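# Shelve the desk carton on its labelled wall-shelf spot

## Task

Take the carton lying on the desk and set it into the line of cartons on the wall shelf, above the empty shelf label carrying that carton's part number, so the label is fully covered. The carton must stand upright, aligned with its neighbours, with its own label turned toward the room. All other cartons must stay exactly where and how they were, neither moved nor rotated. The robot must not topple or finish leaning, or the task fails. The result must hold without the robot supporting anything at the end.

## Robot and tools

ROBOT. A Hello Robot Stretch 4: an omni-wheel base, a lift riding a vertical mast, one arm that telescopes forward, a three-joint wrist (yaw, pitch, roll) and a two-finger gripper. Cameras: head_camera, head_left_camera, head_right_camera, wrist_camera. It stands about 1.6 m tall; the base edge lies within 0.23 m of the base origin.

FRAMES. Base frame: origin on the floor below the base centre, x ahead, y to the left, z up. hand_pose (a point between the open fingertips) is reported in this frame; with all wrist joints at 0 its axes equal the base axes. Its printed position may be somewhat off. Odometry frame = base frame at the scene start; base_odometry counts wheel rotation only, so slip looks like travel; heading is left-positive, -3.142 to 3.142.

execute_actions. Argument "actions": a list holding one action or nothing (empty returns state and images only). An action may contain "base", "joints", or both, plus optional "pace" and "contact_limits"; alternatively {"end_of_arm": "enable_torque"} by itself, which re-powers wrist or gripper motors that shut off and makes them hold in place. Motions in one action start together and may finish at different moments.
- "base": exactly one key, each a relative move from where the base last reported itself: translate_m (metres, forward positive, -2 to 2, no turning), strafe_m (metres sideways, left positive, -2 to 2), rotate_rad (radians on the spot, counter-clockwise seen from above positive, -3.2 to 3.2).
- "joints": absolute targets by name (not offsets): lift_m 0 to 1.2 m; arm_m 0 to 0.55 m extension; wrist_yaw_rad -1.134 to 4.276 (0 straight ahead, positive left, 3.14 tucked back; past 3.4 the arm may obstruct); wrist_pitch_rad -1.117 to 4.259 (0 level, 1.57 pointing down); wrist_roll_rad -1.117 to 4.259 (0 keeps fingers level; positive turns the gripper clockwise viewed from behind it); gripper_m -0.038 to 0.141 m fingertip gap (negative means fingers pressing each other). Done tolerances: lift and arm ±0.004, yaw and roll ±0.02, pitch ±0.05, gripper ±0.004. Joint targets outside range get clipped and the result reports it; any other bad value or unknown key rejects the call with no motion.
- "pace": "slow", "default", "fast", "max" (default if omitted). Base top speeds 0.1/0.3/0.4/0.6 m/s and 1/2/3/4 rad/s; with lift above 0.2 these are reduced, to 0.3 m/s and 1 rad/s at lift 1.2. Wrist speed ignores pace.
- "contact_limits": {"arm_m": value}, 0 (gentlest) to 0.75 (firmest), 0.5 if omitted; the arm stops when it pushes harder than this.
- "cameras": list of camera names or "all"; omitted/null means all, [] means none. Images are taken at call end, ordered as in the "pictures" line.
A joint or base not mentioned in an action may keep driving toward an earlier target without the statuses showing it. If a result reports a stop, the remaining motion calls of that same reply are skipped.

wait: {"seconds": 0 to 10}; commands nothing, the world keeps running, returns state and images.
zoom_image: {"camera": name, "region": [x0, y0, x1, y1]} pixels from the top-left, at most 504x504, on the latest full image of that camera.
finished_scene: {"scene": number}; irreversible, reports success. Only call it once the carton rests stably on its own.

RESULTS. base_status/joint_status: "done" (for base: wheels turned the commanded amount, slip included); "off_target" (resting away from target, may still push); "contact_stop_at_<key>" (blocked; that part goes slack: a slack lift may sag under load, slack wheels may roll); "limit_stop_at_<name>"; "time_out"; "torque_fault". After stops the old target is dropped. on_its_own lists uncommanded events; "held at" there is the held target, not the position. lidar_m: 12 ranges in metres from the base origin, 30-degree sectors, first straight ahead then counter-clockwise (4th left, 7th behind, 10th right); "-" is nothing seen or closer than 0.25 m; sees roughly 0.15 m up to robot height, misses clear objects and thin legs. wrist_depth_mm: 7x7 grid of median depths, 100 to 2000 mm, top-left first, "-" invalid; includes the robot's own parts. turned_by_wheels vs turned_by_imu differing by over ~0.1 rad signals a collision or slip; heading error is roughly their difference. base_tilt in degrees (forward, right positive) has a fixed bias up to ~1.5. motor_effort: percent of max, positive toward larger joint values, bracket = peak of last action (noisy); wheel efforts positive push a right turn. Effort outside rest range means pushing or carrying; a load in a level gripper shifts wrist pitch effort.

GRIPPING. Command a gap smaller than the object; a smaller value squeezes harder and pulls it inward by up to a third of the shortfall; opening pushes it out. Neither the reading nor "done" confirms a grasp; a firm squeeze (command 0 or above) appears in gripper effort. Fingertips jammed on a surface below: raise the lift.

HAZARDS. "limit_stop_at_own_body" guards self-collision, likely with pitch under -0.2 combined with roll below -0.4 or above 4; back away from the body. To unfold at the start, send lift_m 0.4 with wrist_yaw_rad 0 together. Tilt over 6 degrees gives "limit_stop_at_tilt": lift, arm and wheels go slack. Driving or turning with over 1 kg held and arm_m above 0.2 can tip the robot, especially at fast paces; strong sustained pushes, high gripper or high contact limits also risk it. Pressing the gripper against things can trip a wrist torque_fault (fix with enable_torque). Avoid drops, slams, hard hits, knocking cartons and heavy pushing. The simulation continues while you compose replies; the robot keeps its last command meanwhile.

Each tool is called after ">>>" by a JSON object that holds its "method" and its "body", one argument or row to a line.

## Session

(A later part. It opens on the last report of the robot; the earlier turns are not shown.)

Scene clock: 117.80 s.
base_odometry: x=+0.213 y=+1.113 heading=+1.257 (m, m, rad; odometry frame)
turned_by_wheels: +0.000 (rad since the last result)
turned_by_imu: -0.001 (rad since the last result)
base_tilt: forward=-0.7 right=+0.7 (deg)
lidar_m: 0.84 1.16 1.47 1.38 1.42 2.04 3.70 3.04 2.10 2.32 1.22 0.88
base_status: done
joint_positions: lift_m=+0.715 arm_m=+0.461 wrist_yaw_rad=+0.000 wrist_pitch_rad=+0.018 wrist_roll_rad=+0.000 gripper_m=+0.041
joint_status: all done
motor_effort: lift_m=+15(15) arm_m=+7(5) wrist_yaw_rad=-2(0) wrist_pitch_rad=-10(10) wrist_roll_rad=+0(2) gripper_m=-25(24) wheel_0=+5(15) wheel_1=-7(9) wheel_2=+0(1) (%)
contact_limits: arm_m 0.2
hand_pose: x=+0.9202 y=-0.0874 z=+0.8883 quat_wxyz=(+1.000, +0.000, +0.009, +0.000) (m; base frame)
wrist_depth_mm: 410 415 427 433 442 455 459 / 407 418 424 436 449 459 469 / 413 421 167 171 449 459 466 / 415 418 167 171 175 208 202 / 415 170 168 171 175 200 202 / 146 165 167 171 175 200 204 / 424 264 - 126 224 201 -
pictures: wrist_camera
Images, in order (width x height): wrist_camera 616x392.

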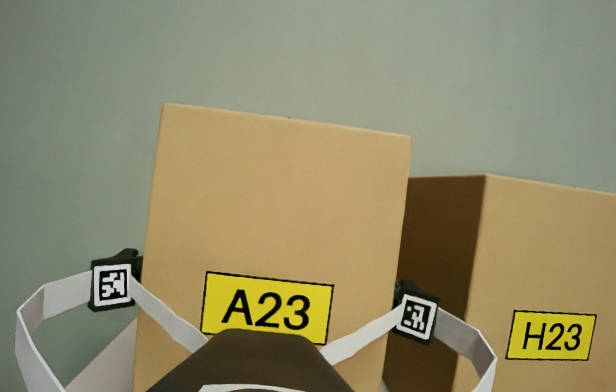

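>>> {"method": "execute_actions", "body": {
  "actions": [
    {"joints":{"lift_m":0.704},"pace":"slow"}
  ],
  "cameras": []
}}

>>> {"method": "execute_actions", "body": {
  "actions": [
    {"joints":{"gripper_m":0.118},"pace":"slow"}
  ],
  "cameras": ["wrist_camera"]
}}

Scene clock: 121.13 s.
base_odometry: x=+0.213 y=+1.113 heading=+1.257 (m, m, rad; odometry frame)
turned_by_wheels: +0.000 (rad since the last result)
turned_by_imu: -0.001 (rad since the last result)
base_tilt: forward=-0.7 right=+0.8 (deg)
lidar_m: 0.84 1.15 1.45 1.36 1.45 2.02 3.72 3.03 2.09 2.33 1.23 0.88
base_status: not commanded
joint_positions: lift_m=+0.704 arm_m=+0.461 wrist_yaw_rad=+0.000 wrist_pitch_rad=+0.017 wrist_roll_rad=+0.000 gripper_m=+0.041
joint_status: all done
motor_effort: lift_m=+15(14) arm_m=+6(7) wrist_yaw_rad=+0(1) wrist_pitch_rad=-9(11) wrist_roll_rad=-1(1) gripper_m=-25(24) wheel_0=+5(5) wheel_1=-7(7) wheel_2=+0(0) (%)
hand_pose: x=+0.9202 y=-0.0874 z=+0.8775 quat_wxyz=(+1.000, +0.000, +0.009, +0.000) (m; base frame)
wrist_depth_mm: 410 413 427 436 442 455 459 / 413 421 427 436 449 455 466 / 413 415 166 169 442 455 462 / 415 421 166 169 173 200 200 / 418 166 167 170 174 200 202 / 147 166 167 171 175 201 204 / 424 247 - 126 229 200 -
pictures: none
No camera images: the call's "cameras" was empty. Leave "cameras" out to get every camera's image.

Scene clock: 124.40 s.
base_odometry: x=+0.213 y=+1.113 heading=+1.257 (m, m, rad; odometry frame)
turned_by_wheels: +0.000 (rad since the last result)
turned_by_imu: -0.001 (rad since the last result)
base_tilt: forward=-0.6 right=+0.7 (deg)
lidar_m: 0.86 1.15 1.45 1.38 1.44 2.04 3.71 3.03 2.08 2.31 1.24 0.89
base_status: not commanded
joint_positions: lift_m=+0.704 arm_m=+0.461 wrist_yaw_rad=+0.000 wrist_pitch_rad=+0.017 wrist_roll_rad=+0.000 gripper_m=+0.118
joint_status: all done
motor_effort: lift_m=+15(15) arm_m=+6(6) wrist_yaw_rad=-2(0) wrist_pitch_rad=-7(8) wrist_roll_rad=-1(2) gripper_m=+0(23) wheel_0=+5(5) wheel_1=-7(7) wheel_2=+0(0) (%)
hand_pose: x=+0.9202 y=-0.0874 z=+0.8776 quat_wxyz=(+1.000, +0.000, +0.009, +0.000) (m; base frame)
wrist_depth_mm: 410 418 427 439 445 455 466 / 410 418 427 439 445 462 462 / 410 421 190 193 452 459 466 / 413 427 190 194 259 200 201 / 418 213 191 195 247 200 202 / 421 189 190 195 198 201 203 / 418 256 - 197 262 201 -
pictures: wrist_camera
Images, in order (width x height): wrist_camera 616x392.

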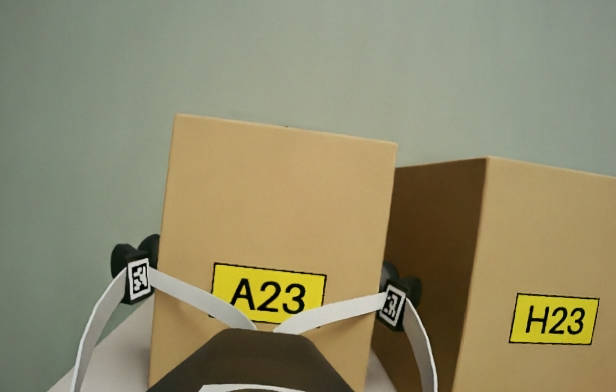

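>>> {"method": "execute_actions", "body": {
  "actions": [
    {"joints":{"gripper_m":0.14}}
  ],
  "cameras": []
}}

>>> {"method": "execute_actions", "body": {
  "actions": [
    {"joints":{"arm_m":0.15}}
  ],
  "cameras": ["wrist_camera","head_camera"]
}}

Scene clock: 127.80 s.
base_odometry: x=+0.213 y=+1.113 heading=+1.257 (m, m, rad; odometry frame)
turned_by_wheels: +0.000 (rad since the last result)
turned_by_imu: -0.001 (rad since the last result)
base_tilt: forward=-0.6 right=+0.7 (deg)
lidar_m: 0.85 1.16 1.46 1.39 1.43 2.02 3.71 3.01 2.09 2.33 1.21 0.90
base_status: not commanded
joint_positions: lift_m=+0.704 arm_m=+0.461 wrist_yaw_rad=+0.000 wrist_pitch_rad=+0.017 wrist_roll_rad=+0.000 gripper_m=+0.140
joint_status: all done
motor_effort: lift_m=+15(15) arm_m=+6(6) wrist_yaw_rad=-1(1) wrist_pitch_rad=-7(8) wrist_roll_rad=-2(3) gripper_m=+1(3) wheel_0=+5(5) wheel_1=-7(7) wheel_2=+0(0) (%)
hand_pose: x=+0.9202 y=-0.0874 z=+0.8776 quat_wxyz=(+1.000, +0.000, +0.008, +0.000) (m; base frame)
wrist_depth_mm: 407 415 424 436 442 455 466 / 413 418 430 439 445 455 466 / 410 418 190 193 449 455 469 / 418 421 190 193 259 199 201 / 418 199 190 195 251 200 201 / 418 190 190 193 198 200 203 / 421 259 - 198 262 201 -
pictures: none
No camera images: the call's "cameras" was empty. Leave "cameras" out to get every camera's image.

Scene clock: 129.87 s.
base_odometry: x=+0.213 y=+1.113 heading=+1.257 (m, m, rad; odometry frame)
turned_by_wheels: +0.000 (rad since the last result)
turned_by_imu: +0.000 (rad since the last result)
base_tilt: forward=-0.7 right=+0.7 (deg)
lidar_m: 0.86 1.15 1.45 1.39 1.46 2.04 3.73 3.07 2.06 2.33 1.22 0.87
base_status: not commanded
joint_positions: lift_m=+0.704 arm_m=+0.151 wrist_yaw_rad=+0.000 wrist_pitch_rad=+0.017 wrist_roll_rad=+0.000 gripper_m=+0.140
joint_status: all done
motor_effort: lift_m=+15(15) arm_m=-7(8) wrist_yaw_rad=+0(1) wrist_pitch_rad=-7(7) wrist_roll_rad=-1(1) gripper_m=-2(1) wheel_0=+5(5) wheel_1=-7(7) wheel_2=+0(0) (%)
hand_pose: x=+0.6105 y=-0.0874 z=+0.8777 quat_wxyz=(+1.000, +0.000, +0.008, +0.000) (m; base frame)
wrist_depth_mm: 699 699 715 732 750 759 788 / 707 723 732 741 759 759 788 / 691 715 723 741 768 788 788 / 715 707 723 504 504 788 778 / 707 211 554 500 508 732 544 / 715 707 477 500 213 544 530 / 715 732 - 759 778 798 798
pictures: head_camera, wrist_camera
Images, in order (width x height): head_camera 420x560, wrist_camera 616x392.

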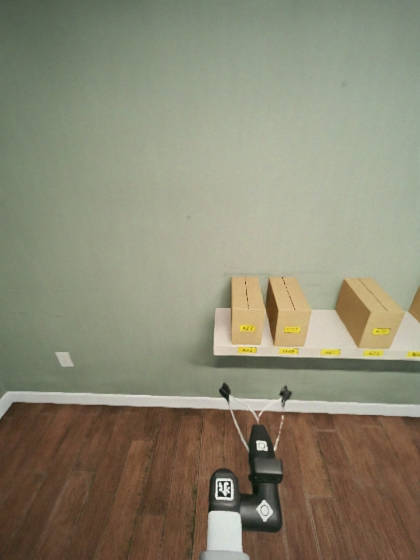

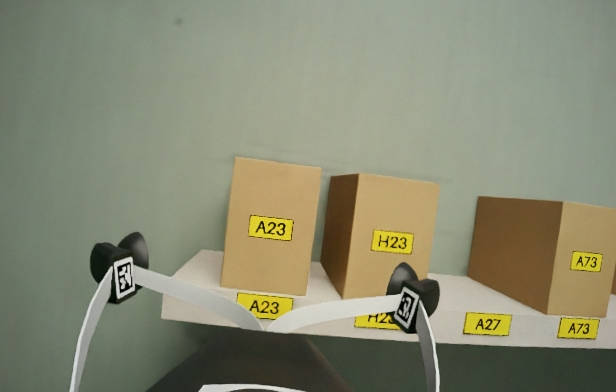

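>>> {"method": "finished_scene", "body": {
  "scene": 1
}}

The scene is finished: the task was done.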